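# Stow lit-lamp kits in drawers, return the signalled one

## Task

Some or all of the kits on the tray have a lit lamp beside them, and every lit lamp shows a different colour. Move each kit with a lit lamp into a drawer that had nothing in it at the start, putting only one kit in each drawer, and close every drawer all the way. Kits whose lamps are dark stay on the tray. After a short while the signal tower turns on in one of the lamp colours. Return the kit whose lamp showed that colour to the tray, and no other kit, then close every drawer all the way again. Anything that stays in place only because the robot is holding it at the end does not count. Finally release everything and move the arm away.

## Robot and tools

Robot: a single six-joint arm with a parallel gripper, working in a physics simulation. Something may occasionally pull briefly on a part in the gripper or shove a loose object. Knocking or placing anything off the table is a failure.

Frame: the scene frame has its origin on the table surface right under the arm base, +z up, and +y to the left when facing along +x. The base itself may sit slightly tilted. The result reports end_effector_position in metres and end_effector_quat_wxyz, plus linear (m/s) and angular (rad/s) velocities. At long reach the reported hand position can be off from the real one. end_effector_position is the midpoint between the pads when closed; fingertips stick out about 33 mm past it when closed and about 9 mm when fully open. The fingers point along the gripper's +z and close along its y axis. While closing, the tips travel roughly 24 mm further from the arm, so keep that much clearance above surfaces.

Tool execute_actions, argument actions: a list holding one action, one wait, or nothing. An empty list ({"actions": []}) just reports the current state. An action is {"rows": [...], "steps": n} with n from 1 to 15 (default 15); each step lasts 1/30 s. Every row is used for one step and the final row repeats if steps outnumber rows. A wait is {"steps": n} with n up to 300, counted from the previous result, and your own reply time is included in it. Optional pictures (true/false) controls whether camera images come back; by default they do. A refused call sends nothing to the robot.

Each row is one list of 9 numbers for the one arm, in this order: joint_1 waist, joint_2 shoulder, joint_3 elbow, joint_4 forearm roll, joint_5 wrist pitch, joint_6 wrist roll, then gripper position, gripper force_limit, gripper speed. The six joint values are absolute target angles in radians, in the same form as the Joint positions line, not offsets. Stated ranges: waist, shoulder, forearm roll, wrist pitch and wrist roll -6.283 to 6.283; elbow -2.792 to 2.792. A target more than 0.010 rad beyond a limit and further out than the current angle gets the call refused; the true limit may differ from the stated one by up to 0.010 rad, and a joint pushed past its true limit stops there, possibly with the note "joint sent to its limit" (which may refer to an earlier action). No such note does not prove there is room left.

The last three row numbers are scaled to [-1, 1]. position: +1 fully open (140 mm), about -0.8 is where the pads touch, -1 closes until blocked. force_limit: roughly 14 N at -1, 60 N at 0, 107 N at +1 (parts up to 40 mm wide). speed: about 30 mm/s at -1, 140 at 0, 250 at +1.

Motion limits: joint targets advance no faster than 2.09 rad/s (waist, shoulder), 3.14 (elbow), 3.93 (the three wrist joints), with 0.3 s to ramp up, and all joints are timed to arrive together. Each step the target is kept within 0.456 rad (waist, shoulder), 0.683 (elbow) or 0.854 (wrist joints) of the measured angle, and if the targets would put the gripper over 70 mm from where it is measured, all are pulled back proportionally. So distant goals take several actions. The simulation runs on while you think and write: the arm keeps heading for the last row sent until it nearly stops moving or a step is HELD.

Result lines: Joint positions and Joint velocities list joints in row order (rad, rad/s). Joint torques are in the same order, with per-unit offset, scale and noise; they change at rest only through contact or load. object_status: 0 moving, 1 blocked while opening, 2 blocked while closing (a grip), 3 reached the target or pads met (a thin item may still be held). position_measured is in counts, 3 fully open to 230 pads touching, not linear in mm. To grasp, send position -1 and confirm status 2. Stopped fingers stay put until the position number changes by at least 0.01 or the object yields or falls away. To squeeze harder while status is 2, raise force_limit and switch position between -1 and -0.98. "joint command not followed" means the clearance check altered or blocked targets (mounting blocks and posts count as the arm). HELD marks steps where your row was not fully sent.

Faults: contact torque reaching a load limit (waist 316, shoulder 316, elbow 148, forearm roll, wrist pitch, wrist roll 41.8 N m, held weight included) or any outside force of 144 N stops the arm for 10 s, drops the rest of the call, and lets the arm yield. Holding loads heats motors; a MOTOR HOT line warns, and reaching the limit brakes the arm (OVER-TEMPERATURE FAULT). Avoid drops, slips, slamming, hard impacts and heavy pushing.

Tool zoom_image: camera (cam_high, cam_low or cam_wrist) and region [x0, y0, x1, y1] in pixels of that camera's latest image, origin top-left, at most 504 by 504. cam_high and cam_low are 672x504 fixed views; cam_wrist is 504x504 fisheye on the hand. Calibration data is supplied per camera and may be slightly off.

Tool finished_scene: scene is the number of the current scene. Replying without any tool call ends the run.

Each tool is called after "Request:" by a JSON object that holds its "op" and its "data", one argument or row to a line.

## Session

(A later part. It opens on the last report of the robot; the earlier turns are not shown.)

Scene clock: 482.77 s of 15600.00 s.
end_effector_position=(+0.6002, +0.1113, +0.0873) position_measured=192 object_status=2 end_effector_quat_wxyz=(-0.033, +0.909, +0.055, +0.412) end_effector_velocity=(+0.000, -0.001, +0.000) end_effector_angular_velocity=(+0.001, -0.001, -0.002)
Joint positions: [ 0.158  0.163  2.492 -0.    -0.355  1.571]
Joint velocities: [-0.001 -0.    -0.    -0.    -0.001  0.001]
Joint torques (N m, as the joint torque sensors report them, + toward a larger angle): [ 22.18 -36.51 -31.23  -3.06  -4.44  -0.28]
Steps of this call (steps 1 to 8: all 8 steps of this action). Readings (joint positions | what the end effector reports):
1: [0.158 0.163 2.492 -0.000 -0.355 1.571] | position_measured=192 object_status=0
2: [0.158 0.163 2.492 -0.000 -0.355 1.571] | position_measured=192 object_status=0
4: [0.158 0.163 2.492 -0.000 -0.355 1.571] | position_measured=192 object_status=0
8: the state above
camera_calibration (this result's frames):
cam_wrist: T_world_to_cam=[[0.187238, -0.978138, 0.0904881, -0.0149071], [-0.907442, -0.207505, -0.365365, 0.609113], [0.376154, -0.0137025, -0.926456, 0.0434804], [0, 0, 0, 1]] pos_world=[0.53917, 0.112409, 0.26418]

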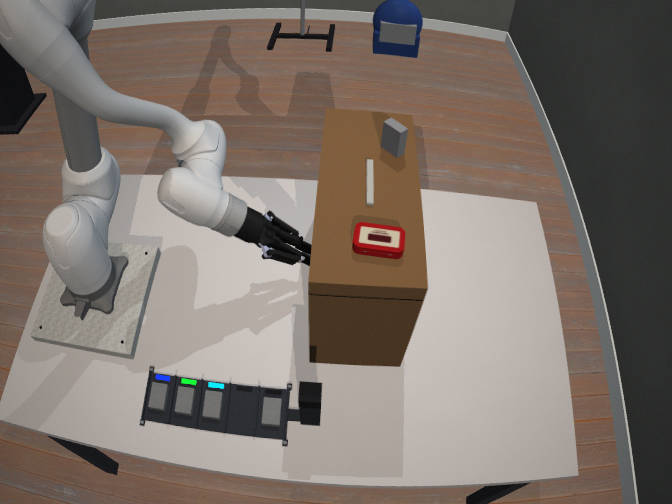

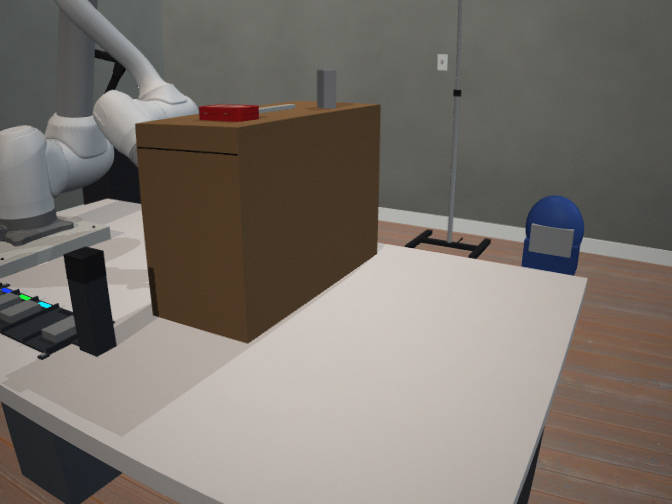

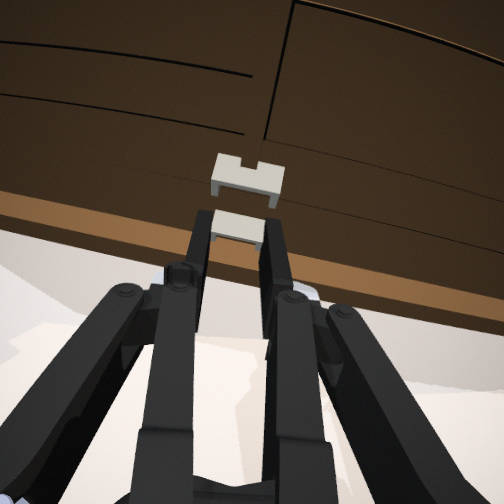

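Request:
{"op": "execute_actions", "data": {
  "actions": [
    {"rows":[[0.157,0.155,2.503,0,-0.358,1.571,-1,-0.4,0],[0.157,0.155,2.503,0,-0.358,1.571,-1,-0.4,0],[0.157,0.155,2.503,0,-0.358,1.571,-1,-0.4,0],[0.157,0.155,2.503,0,-0.358,1.571,-1,-0.4,0],[0.159,0.141,2.521,0,-0.362,1.571,-1,-0.4,0],[0.159,0.141,2.521,0,-0.362,1.571,-1,-0.4,0],[0.159,0.141,2.521,0,-0.362,1.571,-1,-0.4,0],[0.159,0.141,2.521,0,-0.362,1.571,-1,-0.4,0],[0.162,0.118,2.55,0,-0.368,1.571,-1,-0.4,0],[0.162,0.118,2.55,0,-0.368,1.571,-1,-0.4,0],[0.162,0.118,2.55,0,-0.368,1.571,-1,-0.4,0],[0.166,0.095,2.58,0,-0.375,1.571,-1,-0.4,0]],"steps":15}
  ]
}}

Request:
{"op": "execute_actions", "data": {
  "actions": [
    {"rows":[[0.17,0.066,2.613,0,-0.379,1.571,-1,-0.4,0],[0.17,0.066,2.613,0,-0.379,1.571,-1,-0.4,0],[0.17,0.066,2.613,0,-0.379,1.571,-1,-0.4,0],[0.17,0.066,2.613,0,-0.379,1.571,-1,-0.4,0],[0.17,0.066,2.613,0,-0.379,1.571,-1,-0.4,0],[0.175,0.037,2.647,0,-0.384,1.571,-1,-0.4,0]],"steps":15}
  ]
}}

Scene clock: 492.60 s of 15600.00 s.
end_effector_position=(+0.5497, +0.1091, +0.0872) position_measured=192 object_status=2 end_effector_quat_wxyz=(-0.034, +0.909, +0.059, +0.411) end_effector_velocity=(-0.095, +0.000, -0.002) end_effector_angular_velocity=(+0.001, -0.002, +0.023)
Joint positions: [ 0.166  0.097  2.577  0.    -0.374  1.571]
Joint velocities: [ 0.023 -0.122  0.158  0.    -0.038  0.001]
Joint torques (N m, as the joint torque sensors report them, + toward a larger angle): [-10.52 -12.21 -36.93   3.65  -2.98  -0.09]
Steps of this call (steps 1 to 15: the robot went on to your last target; steps 16 to 90: nothing new was sent; then 6.33 s passed at rest; steps 91 to 105: all 15 steps of this action). Readings (joint positions | what the end effector reports):
91: [0.158 0.163 2.492 0.000 -0.355 1.571] | position_measured=192 object_status=2
92: [0.158 0.161 2.495 0.000 -0.355 1.571] | position_measured=192 object_status=2
94: [0.158 0.155 2.502 0.000 -0.358 1.571] | position_measured=192 object_status=2
98: [0.159 0.142 2.520 0.000 -0.362 1.571] | position_measured=192 object_status=2
105: the state above
camera_calibration (this result's frames):
cam_wrist: T_world_to_cam=[[0.194785, -0.976659, 0.0905311, -0.0118202], [-0.905822, -0.214522, -0.365331, 0.56265], [0.376225, -0.0108439, -0.926465, 0.0619651], [0, 0, 0, 1]] pos_world=[0.48865, 0.109828, 0.264032]

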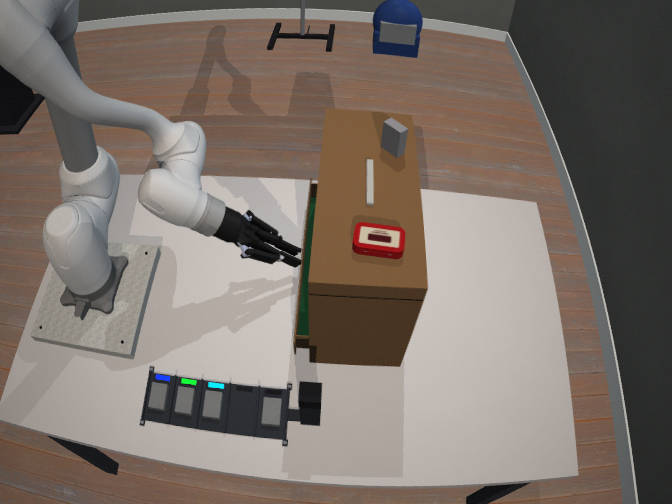

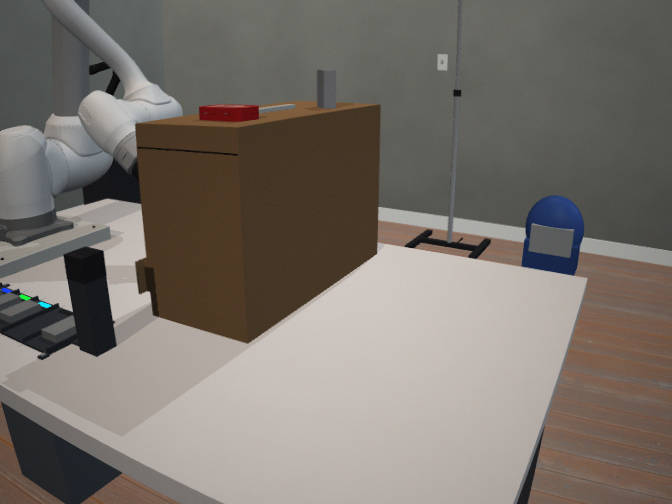

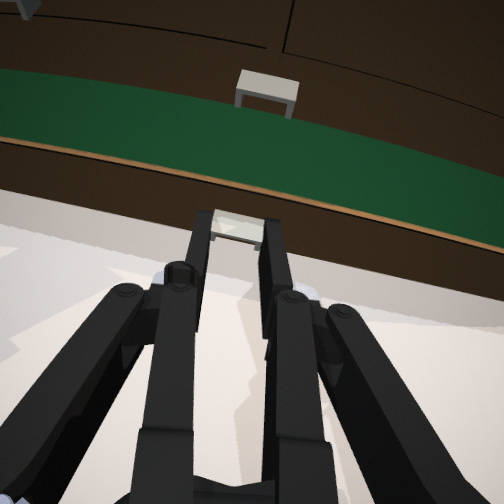

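Scene clock: 493.10 s of 15600.00 s.
end_effector_position=(+0.5071, +0.1083, +0.0871) position_measured=192 object_status=2 end_effector_quat_wxyz=(-0.036, +0.909, +0.063, +0.411) end_effector_velocity=(-0.001, +0.001, -0.001) end_effector_angular_velocity=(-0.001, +0.001, +0.002)
Joint positions: [ 0.175  0.037  2.647  0.    -0.384  1.571]
Joint velocities: [ 0.002  0.001  0.     0.     0.001 -0.001]
Joint torques (N m, as the joint torque sensors report them, + toward a larger angle): [ -3.95 -24.64 -20.22   2.48  -1.42  -0.32]
Steps of this call (steps 1 to 15: all 15 steps of this action). Readings (joint positions | what the end effector reports):
1: [0.166 0.095 2.580 0.000 -0.375 1.571] | position_measured=192 object_status=2
2: [0.166 0.092 2.583 0.000 -0.376 1.571] | position_measured=192 object_status=2
4: [0.169 0.072 2.607 0.000 -0.378 1.571] | position_measured=192 object_status=2
8: [0.172 0.054 2.627 0.000 -0.381 1.571] | position_measured=192 object_status=2
15: the state above
camera_calibration (this result's frames):
cam_wrist: T_world_to_cam=[[0.203936, -0.974778, 0.0906478, -0.00924111], [-0.903607, -0.223054, -0.365707, 0.523728], [0.376703, -0.00732904, -0.926305, 0.0772019], [0, 0, 0, 1]] pos_world=[0.446046, 0.108378, 0.263881]

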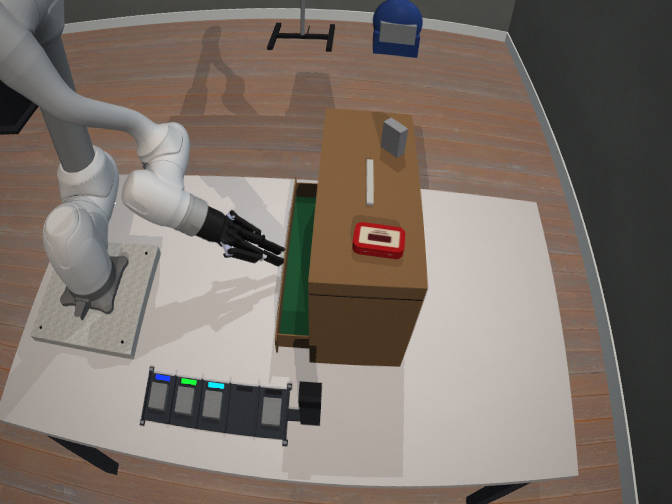

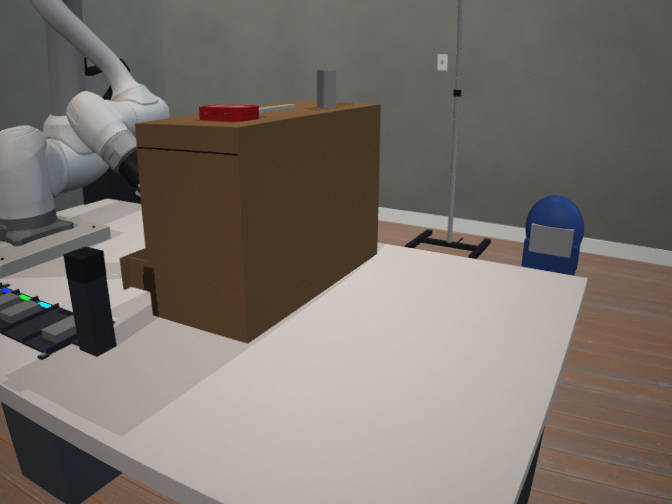

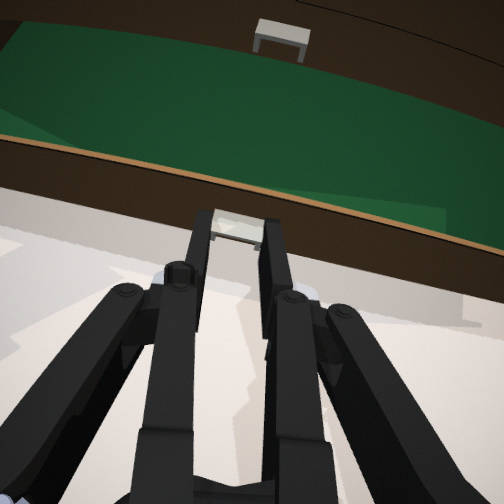

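Request:
{"op": "execute_actions", "data": {
  "actions": [
    {"rows":[[0.18,0.01,2.675,0,-0.385,1.571,-1,-0.4,0],[0.18,0.01,2.675,0,-0.385,1.571,-1,-0.4,0],[0.18,0.01,2.675,0,-0.385,1.571,-1,-0.4,0],[0.18,0.01,2.675,0,-0.385,1.571,-1,-0.4,0],[0.18,0.01,2.675,0,-0.385,1.571,-1,-0.4,0],[0.186,-0.018,2.704,0,-0.386,1.571,-1,-0.4,0]],"steps":15}
  ]
}}

Scene clock: 500.57 s of 15600.00 s.
end_effector_position=(+0.4712, +0.1083, +0.0866) position_measured=192 object_status=2 end_effector_quat_wxyz=(-0.038, +0.908, +0.068, +0.411) end_effector_velocity=(-0.000, +0.001, -0.000) end_effector_angular_velocity=(+0.000, +0.000, +0.001)
Joint positions: [ 0.186 -0.018  2.704  0.    -0.386  1.571]
Joint velocities: [ 0.002  0.     0.     0.001 -0.    -0.   ]
Joint torques (N m, as the joint torque sensors report them, + toward a larger angle): [ 10.91 -11.33 -15.64  -1.93   1.58  -0.42]
Steps of this call (steps 1 to 15: the robot went on to your last target; steps 16 to 90: nothing new was sent; then 3.97 s passed at rest; steps 91 to 105: all 15 steps of this action). Readings (joint positions | what the end effector reports):
91: [0.175 0.037 2.647 0.000 -0.384 1.571] | position_measured=192 object_status=2
92: [0.175 0.034 2.650 0.000 -0.384 1.571] | position_measured=192 object_status=2
94: [0.179 0.015 2.670 0.000 -0.384 1.571] | position_measured=192 object_status=2
98: [0.183 -0.002 2.688 0.000 -0.385 1.571] | position_measured=192 object_status=2
105: the state above
camera_calibration (this result's frames):
cam_wrist: T_world_to_cam=[[0.214554, -0.972486, 0.090765, -0.00705601], [-0.901054, -0.23294, -0.365842, 0.49101], [0.376919, -0.00329126, -0.926241, 0.0897653], [0, 0, 0, 1]] pos_world=[0.410106, 0.107809, 0.263417]

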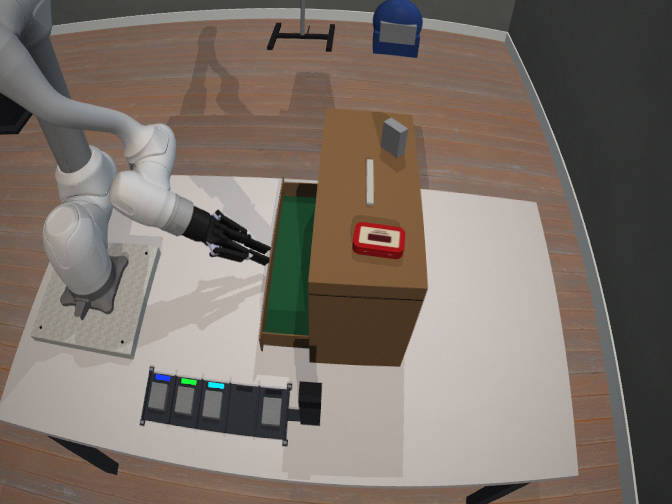

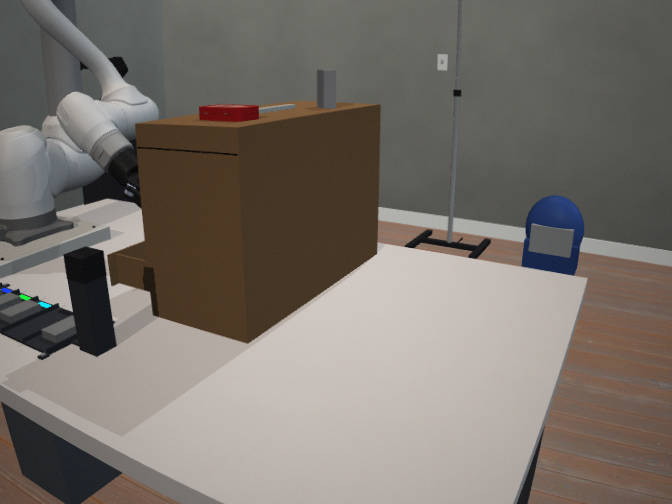

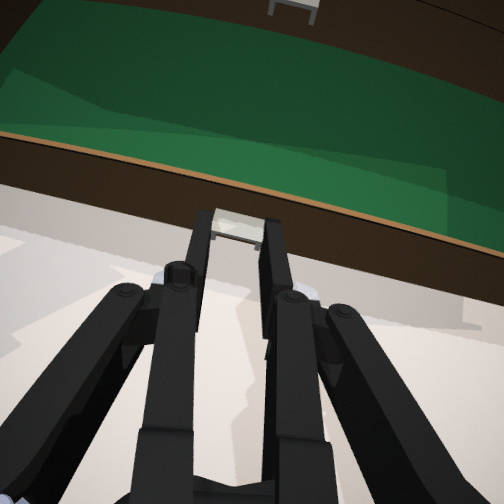

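Request:
{"op": "execute_actions", "data": {
  "actions": [
    {"rows":[[0.186,-0.018,2.704,0,-0.386,1.571,0,0,0]],"steps":12}
  ]
}}

Request:
{"op": "execute_actions", "data": {
  "actions": [
    {"rows":[[0.186,-0.2,2.7,0,-0.2,1.571,0,0,0]],"steps":15}
  ]
}}

Request:
{"op": "execute_actions", "data": {
  "actions": [
    {"rows":[[-0.3,-0.35,2.2,0,1.0,0,-0.18,0,0]],"steps":15}
  ]
}}

Scene clock: 506.00 s of 15600.00 s.
end_effector_position=(+0.4710, +0.1085, +0.0865) position_measured=129 object_status=0 end_effector_quat_wxyz=(-0.038, +0.908, +0.068, +0.411) end_effector_velocity=(+0.001, +0.000, +0.000) end_effector_angular_velocity=(-0.000, -0.002, +0.001)
Joint positions: [ 0.186 -0.018  2.704 -0.    -0.386  1.571]
Joint velocities: [ 0.     0.    -0.001 -0.    -0.001 -0.   ]
Joint torques (N m, as the joint torque sensors report them, + toward a larger angle): [ -2.3  -19.21 -22.12   2.24  -2.43   0.01]
Steps of this call (steps 1 to 15: the robot went on to your last target; steps 16 to 90: nothing new was sent; then 2.03 s passed at rest; steps 91 to 102: all 12 steps of this action). Readings (joint positions | what the end effector reports):
91: [0.186 -0.018 2.704 0.000 -0.386 1.571] | position_measured=192 object_status=0
92: [0.186 -0.018 2.704 -0.000 -0.386 1.571] | position_measured=192 object_status=0
94: [0.186 -0.018 2.704 -0.000 -0.386 1.571] | position_measured=175 object_status=0
98: [0.186 -0.018 2.704 -0.000 -0.386 1.571] | position_measured=144 object_status=0
102: the state above
camera_calibration (this result's frames):
cam_wrist: T_world_to_cam=[[0.215022, -0.972374, 0.0908563, -0.00712988], [-0.901054, -0.233406, -0.365544, 0.490827], [0.376652, -0.00326653, -0.926349, 0.0898638], [0, 0, 0, 1]] pos_world=[0.409948, 0.107923, 0.263312]

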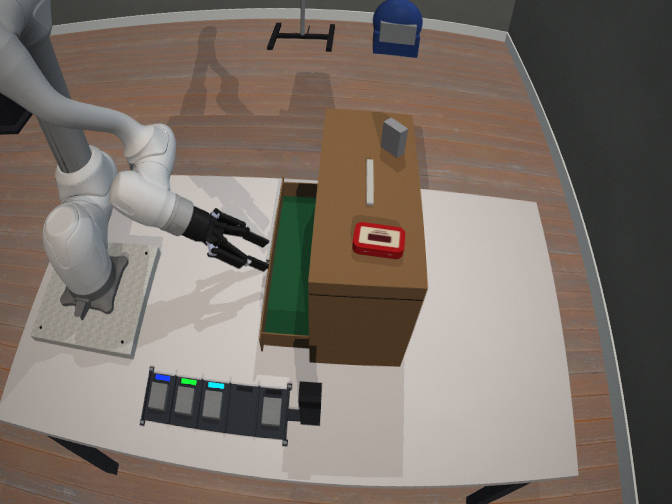

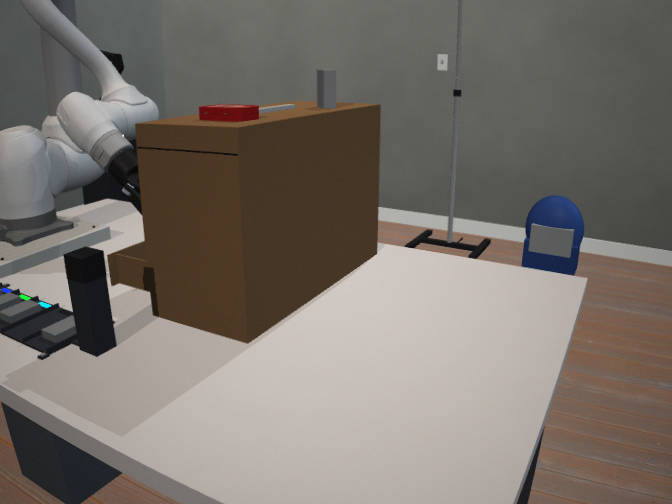

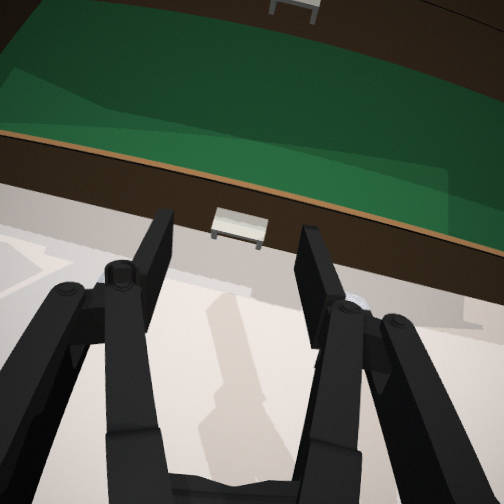

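Scene clock: 506.50 s of 15600.00 s.
end_effector_position=(+0.4476, +0.1042, +0.1281) position_measured=129 object_status=3 end_effector_quat_wxyz=(-0.038, +0.908, +0.068, +0.411) end_effector_velocity=(+0.001, -0.001, +0.002) end_effector_angular_velocity=(+0.001, -0.004, -0.003)
Joint positions: [ 0.186 -0.2    2.7   -0.    -0.2    1.571]
Joint velocities: [-0.002 -0.004 -0.     0.001  0.     0.   ]
Joint torques (N m, as the joint torque sensors report them, + toward a larger angle): [ -1.51  -7.09 -27.36   2.83  -2.07   0.  ]
Steps of this call (steps 1 to 15: all 15 steps of this action). Readings (joint positions | what the end effector reports):
1: [0.186 -0.018 2.704 -0.000 -0.386 1.571] | position_measured=129 object_status=0
2: [0.186 -0.021 2.704 -0.000 -0.384 1.571] | position_measured=129 object_status=0
4: [0.186 -0.049 2.703 -0.000 -0.355 1.571] | position_measured=129 object_status=3
8: [0.186 -0.167 2.701 -0.000 -0.235 1.571] | position_measured=129 object_status=3
15: the state above
camera_calibration (this result's frames):
cam_wrist: T_world_to_cam=[[0.214833, -0.972426, 0.0907463, -0.00994494], [-0.901149, -0.23319, -0.365449, 0.48396], [0.376533, -0.00326533, -0.926397, 0.137241], [0, 0, 0, 1]] pos_world=[0.386581, 0.103632, 0.304905]

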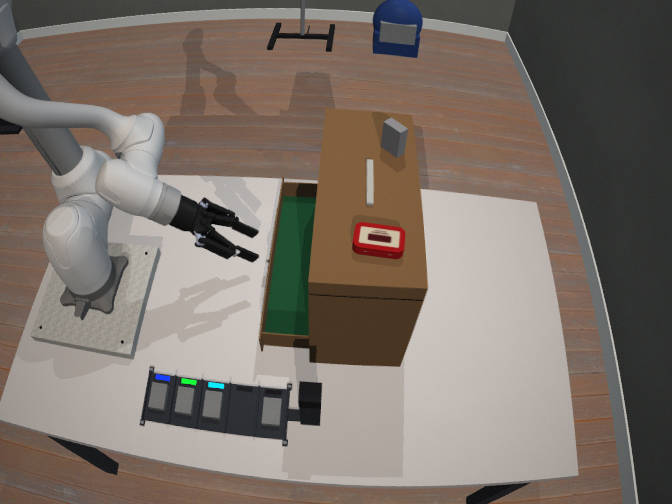

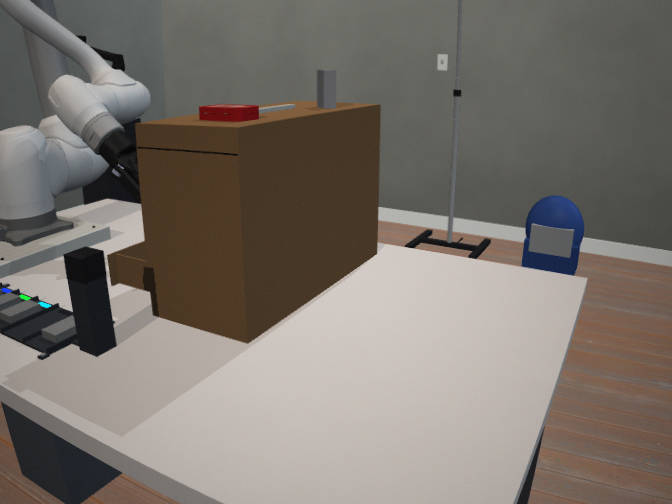

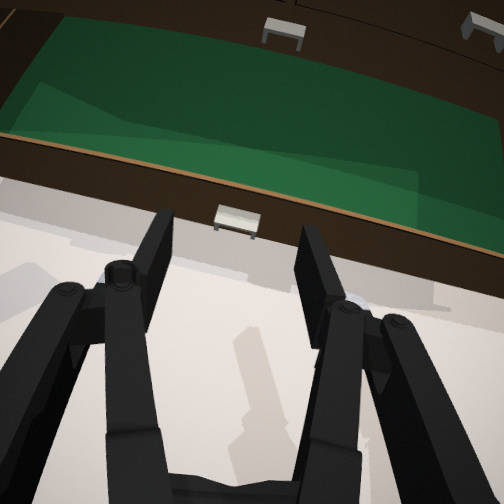

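Scene clock: 507.00 s of 15600.00 s.
end_effector_position=(+0.4793, -0.0370, +0.2187) position_measured=151 object_status=3 end_effector_quat_wxyz=(+0.109, +0.922, +0.270, +0.257) end_effector_velocity=(-0.149, -0.280, +0.200) end_effector_angular_velocity=(-1.083, +1.013, +1.321)
Joint positions: [-0.113 -0.293  2.391  0.     0.484  0.855]
Joint velocities: [-0.615 -0.188 -0.626 -0.     1.684 -2.275]
Joint torques (N m, as the joint torque sensors report them, + toward a larger angle): [ -1.    -6.87 -35.41   3.57  -0.85   0.01]
Steps of this call (steps 1 to 15: all 15 steps of this action). Readings (joint positions | what the end effector reports):
1: [0.186 -0.200 2.700 -0.000 -0.200 1.571] | position_measured=129 object_status=0
2: [0.183 -0.201 2.697 -0.000 -0.194 1.565] | position_measured=131 object_status=0
4: [0.155 -0.210 2.667 -0.000 -0.142 1.513] | position_measured=146 object_status=0
8: [0.053 -0.242 2.560 0.000 0.056 1.316] | position_measured=151 object_status=0
15: the state above
camera_calibration (this result's frames):
cam_wrist: T_world_to_cam=[[0.511119, -0.757746, 0.405682, -0.365162], [-0.840486, -0.539385, 0.0514484, 0.381173], [0.179834, -0.367266, -0.912565, 0.286568], [0, 0, 0, 1]] pos_world=[0.455477, 0.0341455, 0.390041]

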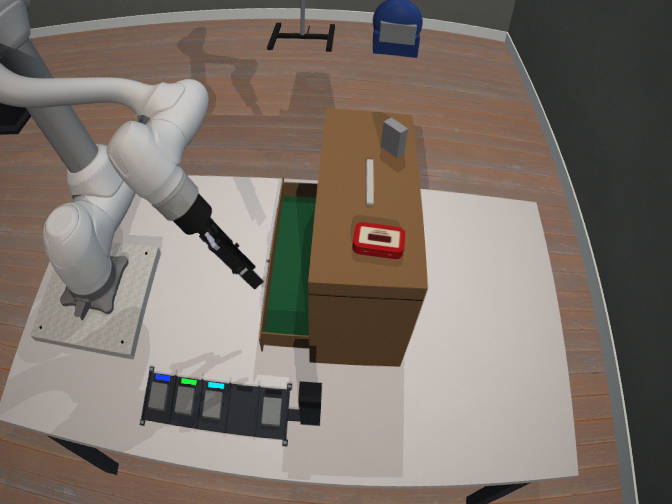

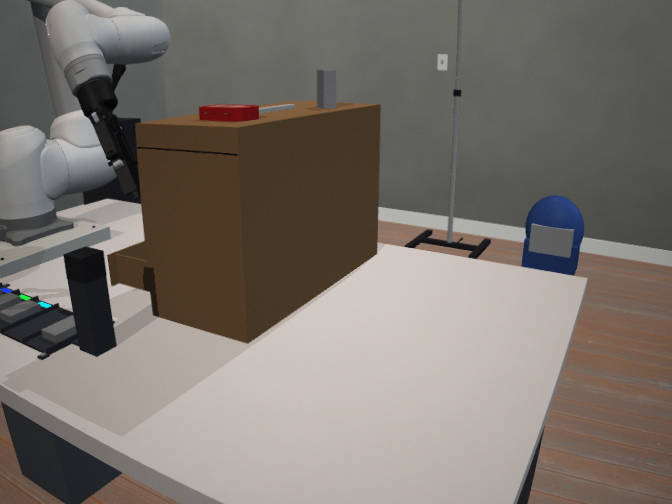

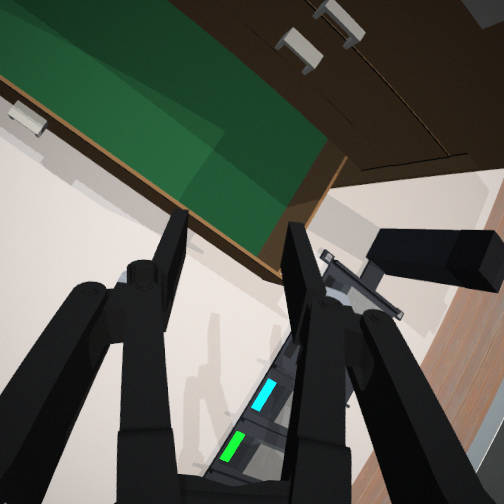

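Request:
{"op": "execute_actions", "data": {
  "actions": [
    {"rows":[[-0.663,0.0,2.1,0,1.04,-0.663,-0.18,0,0]],"steps":15}
  ]
}}

Request:
{"op": "execute_actions", "data": {
  "actions": [
    {"rows":[[-0.663,0.144,2.164,0,0.834,-0.663,-0.18,0,0]],"steps":15}
  ]
}}

Scene clock: 512.17 s of 15600.00 s.
end_effector_position=(+0.3981, -0.2676, +0.2007) position_measured=151 object_status=3 end_effector_quat_wxyz=(+0.012, +0.728, +0.686, +0.010) end_effector_velocity=(-0.096, -0.308, -0.216) end_effector_angular_velocity=(+0.285, +0.422, +0.517)
Joint positions: [-0.628 -0.034  2.11  -0.     1.036 -0.599]
Joint velocities: [-0.64   0.62  -0.172 -0.     0.069 -1.148]
Joint torques (N m, as the joint torque sensors report them, + toward a larger angle): [ 11.1  -56.21 -34.23   4.24   0.4   -0.09]
Steps of this call (steps 1 to 30: the robot went on to your last target; steps 31 to 90: nothing new was sent; then 1.67 s passed at rest; steps 91 to 105: all 15 steps of this action). Readings (joint positions | what the end effector reports):
91: [-0.300 -0.350 2.200 -0.000 1.000 -0.000] | position_measured=151 object_status=3
92: [-0.303 -0.347 2.199 -0.000 1.000 -0.006] | position_measured=151 object_status=3
94: [-0.331 -0.321 2.191 -0.000 1.003 -0.056] | position_measured=151 object_status=3
98: [-0.443 -0.212 2.161 -0.000 1.016 -0.261] | position_measured=151 object_status=3
105: the state above
camera_calibration (this result's frames):
cam_wrist: T_world_to_cam=[[0.996764, 0.0597641, 0.0537479, -0.395066], [0.0283516, -0.887132, 0.460645, -0.331623], [0.0752115, -0.45763, -0.885956, 0.212239], [0, 0, 0, 1]] pos_world=[0.387227, -0.173455, 0.362029]

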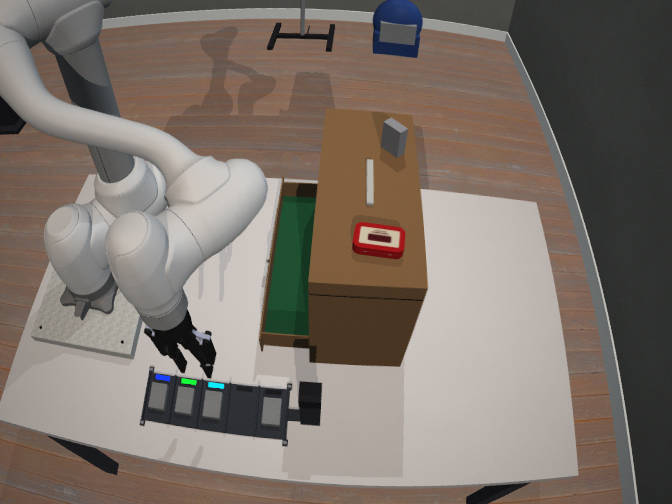

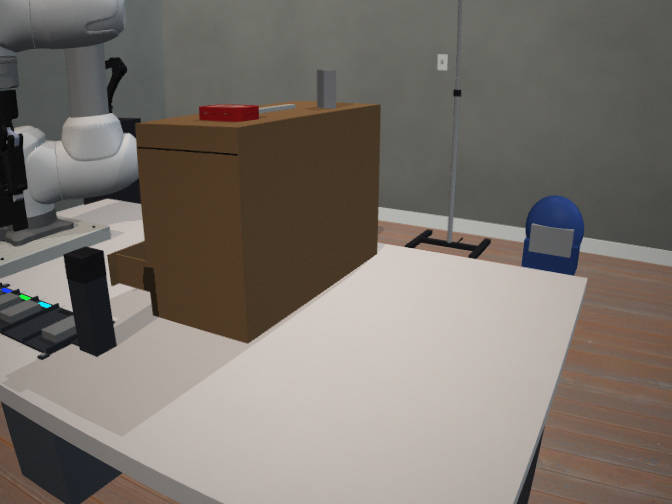

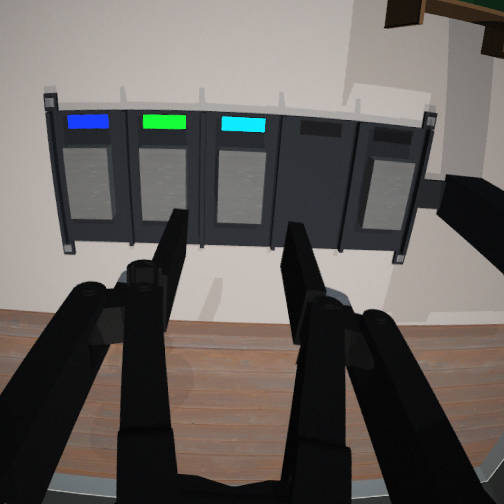

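Scene clock: 512.67 s of 15600.00 s.
end_effector_position=(+0.4084, -0.2954, +0.0891) position_measured=151 object_status=3 end_effector_quat_wxyz=(-0.003, +0.718, +0.696, +0.008) end_effector_velocity=(-0.000, -0.000, -0.001) end_effector_angular_velocity=(+0.000, +0.001, -0.000)
Joint positions: [-0.663  0.144  2.164 -0.     0.834 -0.663]
Joint velocities: [-0.001  0.001 -0.    -0.    -0.    -0.   ]
Joint torques (N m, as the joint torque sensors report them, + toward a larger angle): [ -2.12 -46.86 -31.03   3.53   0.21   0.12]
Steps of this call (steps 1 to 15: all 15 steps of this action). Readings (joint positions | what the end effector reports):
1: [-0.646 -0.016 2.105 -0.000 1.038 -0.632] | position_measured=151 object_status=3
2: [-0.658 0.000 2.103 -0.000 1.036 -0.653] | position_measured=151 object_status=3
4: [-0.661 0.048 2.116 -0.000 0.994 -0.659] | position_measured=151 object_status=3
8: [-0.662 0.131 2.158 -0.000 0.855 -0.662] | position_measured=151 object_status=3
15: the state above
camera_calibration (this result's frames):
cam_wrist: T_world_to_cam=[[0.995551, 0.0886691, 0.0318734, -0.386706], [0.0653809, -0.893662, 0.443952, -0.320777], [0.0678489, -0.439893, -0.895483, 0.108905], [0, 0, 0, 1]] pos_world=[0.39857, -0.204471, 0.252258]

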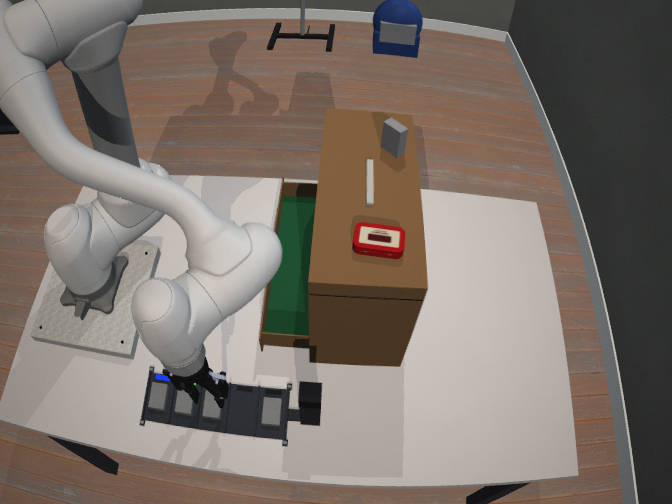

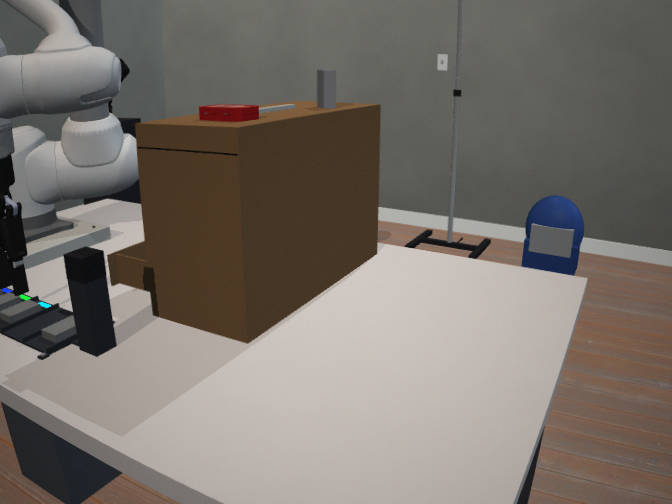

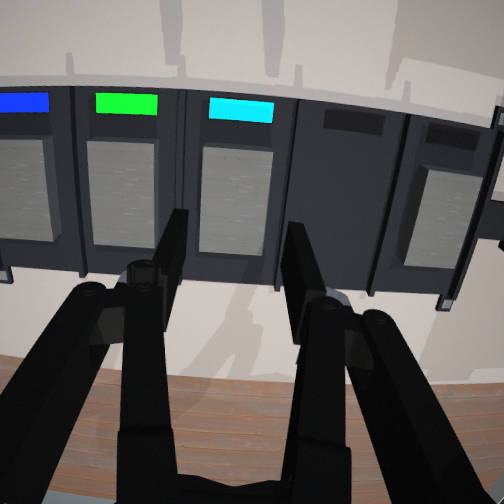

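Request:
{"op": "execute_actions", "data": {
  "actions": [
    {"rows":[[-0.663,0.185,2.187,0,0.77,-0.663,-0.18,0,0],[-0.663,0.185,2.187,0,0.77,-0.663,-0.18,0,0],[-0.663,0.185,2.187,0,0.77,-0.663,-0.18,0,0],[-0.663,0.185,2.187,0,0.77,-0.663,-0.18,0,0],[-0.663,0.185,2.187,0,0.77,-0.663,-0.18,0,0],[-0.663,0.185,2.187,0,0.77,-0.663,-0.18,0,0],[-0.663,0.201,2.195,0,0.746,-0.663,-0.18,0,0]],"steps":15}
  ]
}}

Request:
{"op": "execute_actions", "data": {
  "actions": [
    {"rows":[[-0.663,0.201,2.195,0,0.746,-0.663,-1,0,0]],"steps":15}
  ]
}}

Scene clock: 518.37 s of 15600.00 s.
end_effector_position=(+0.4089, -0.2949, +0.0480) position_measured=151 object_status=3 end_effector_quat_wxyz=(-0.003, +0.718, +0.696, +0.008) end_effector_velocity=(+0.000, +0.000, -0.001) end_effector_angular_velocity=(+0.000, +0.000, +0.000)
Joint positions: [-0.663  0.201  2.195  0.     0.746 -0.663]
Joint velocities: [ 0.001  0.001  0.     0.    -0.001  0.   ]
Joint torques (N m, as the joint torque sensors report them, + toward a larger angle): [ -0.58 -51.66 -27.87   3.21   0.04   0.09]
Steps of this call (steps 1 to 15: the robot went on to your last target; steps 16 to 90: nothing new was sent; then 2.20 s passed at rest; steps 91 to 105: all 15 steps of this action). Readings (joint positions | what the end effector reports):
91: [-0.663 0.144 2.164 0.000 0.834 -0.663] | position_measured=151 object_status=3
92: [-0.663 0.147 2.165 0.000 0.829 -0.663] | position_measured=151 object_status=3
94: [-0.663 0.171 2.179 0.000 0.791 -0.663] | position_measured=151 object_status=3
98: [-0.663 0.188 2.188 0.000 0.765 -0.663] | position_measured=151 object_status=3
105: the state above
camera_calibration (this result's frames):
cam_wrist: T_world_to_cam=[[0.995577, 0.0883819, 0.0318535, -0.385961], [0.0651455, -0.89377, 0.44377, -0.30208], [0.0676909, -0.439732, -0.895575, 0.0724343], [0, 0, 0, 1]] pos_world=[0.39903, -0.204026, 0.211219]

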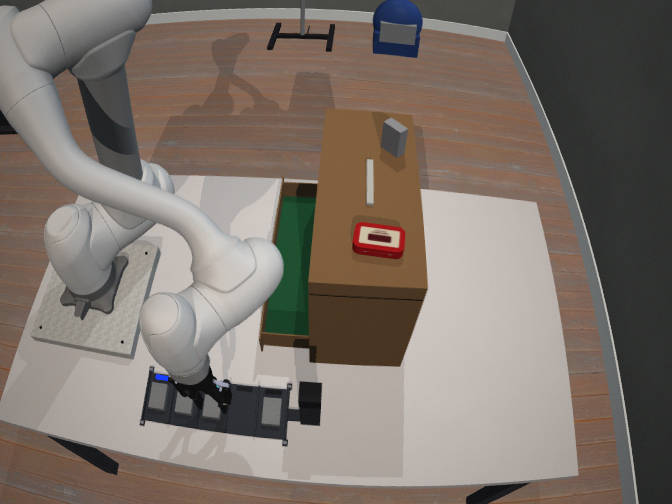

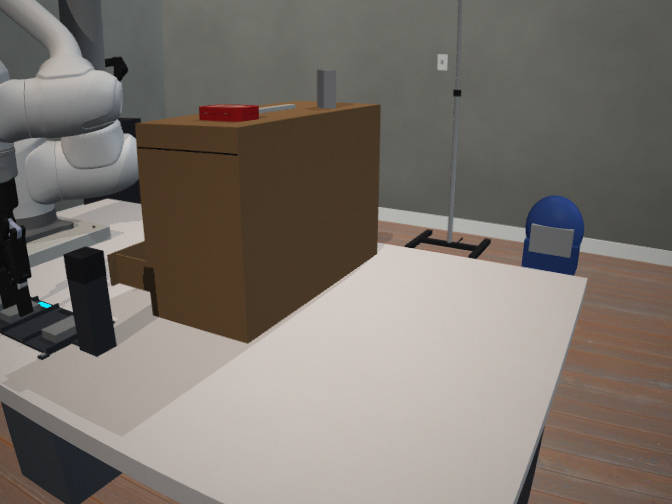

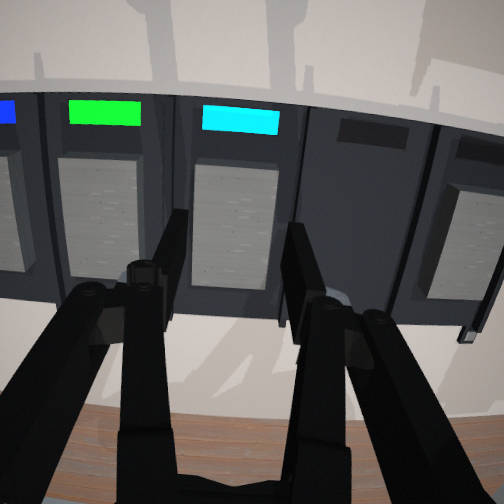

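Scene clock: 518.87 s of 15600.00 s.
end_effector_position=(+0.4088, -0.2950, +0.0480) position_measured=175 object_status=2 end_effector_quat_wxyz=(-0.003, +0.718, +0.696, +0.008) end_effector_velocity=(+0.000, +0.001, -0.000) end_effector_angular_velocity=(+0.001, +0.001, +0.003)
Joint positions: [-0.663  0.201  2.195  0.     0.746 -0.663]
Joint velocities: [ 0.001  0.     0.    -0.001  0.001 -0.001]
Joint torques (N m, as the joint torque sensors report them, + toward a larger angle): [ -0.77 -35.68 -21.9    3.03  -2.23   0.18]
Steps of this call (steps 1 to 15: all 15 steps of this action). Readings (joint positions | what the end effector reports):
1: [-0.663 0.201 2.195 0.000 0.746 -0.663] | position_measured=151 object_status=0
2: [-0.663 0.201 2.195 0.000 0.746 -0.663] | position_measured=154 object_status=0
4: [-0.663 0.201 2.195 0.000 0.746 -0.663] | position_measured=169 object_status=0
8: [-0.663 0.201 2.195 0.000 0.746 -0.663] | position_measured=175 object_status=0
15: the state above
camera_calibration (this result's frames):
cam_wrist: T_world_to_cam=[[0.995571, 0.0884871, 0.0317692, -0.385902], [0.0652737, -0.893738, 0.443815, -0.302133], [0.0676652, -0.439775, -0.895555, 0.0723934], [0, 0, 0, 1]] pos_world=[0.399016, -0.204044, 0.211183]

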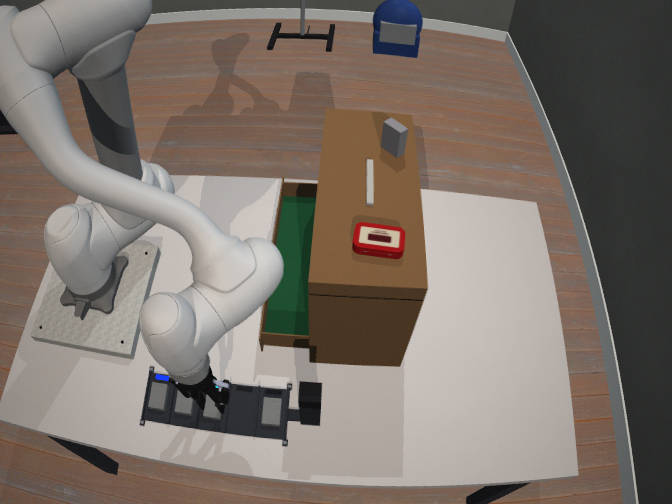

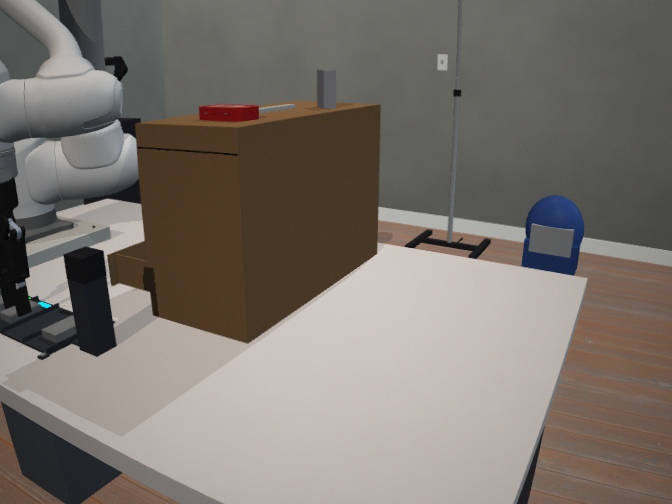

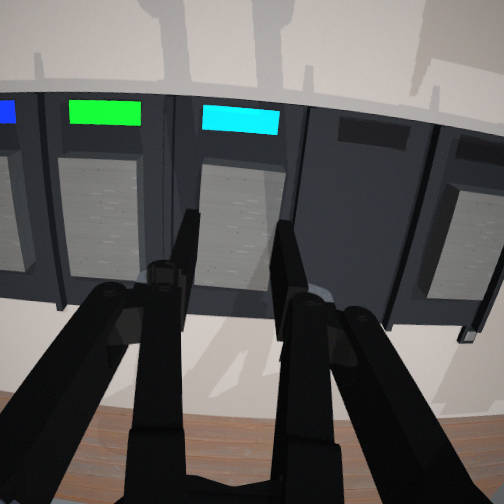

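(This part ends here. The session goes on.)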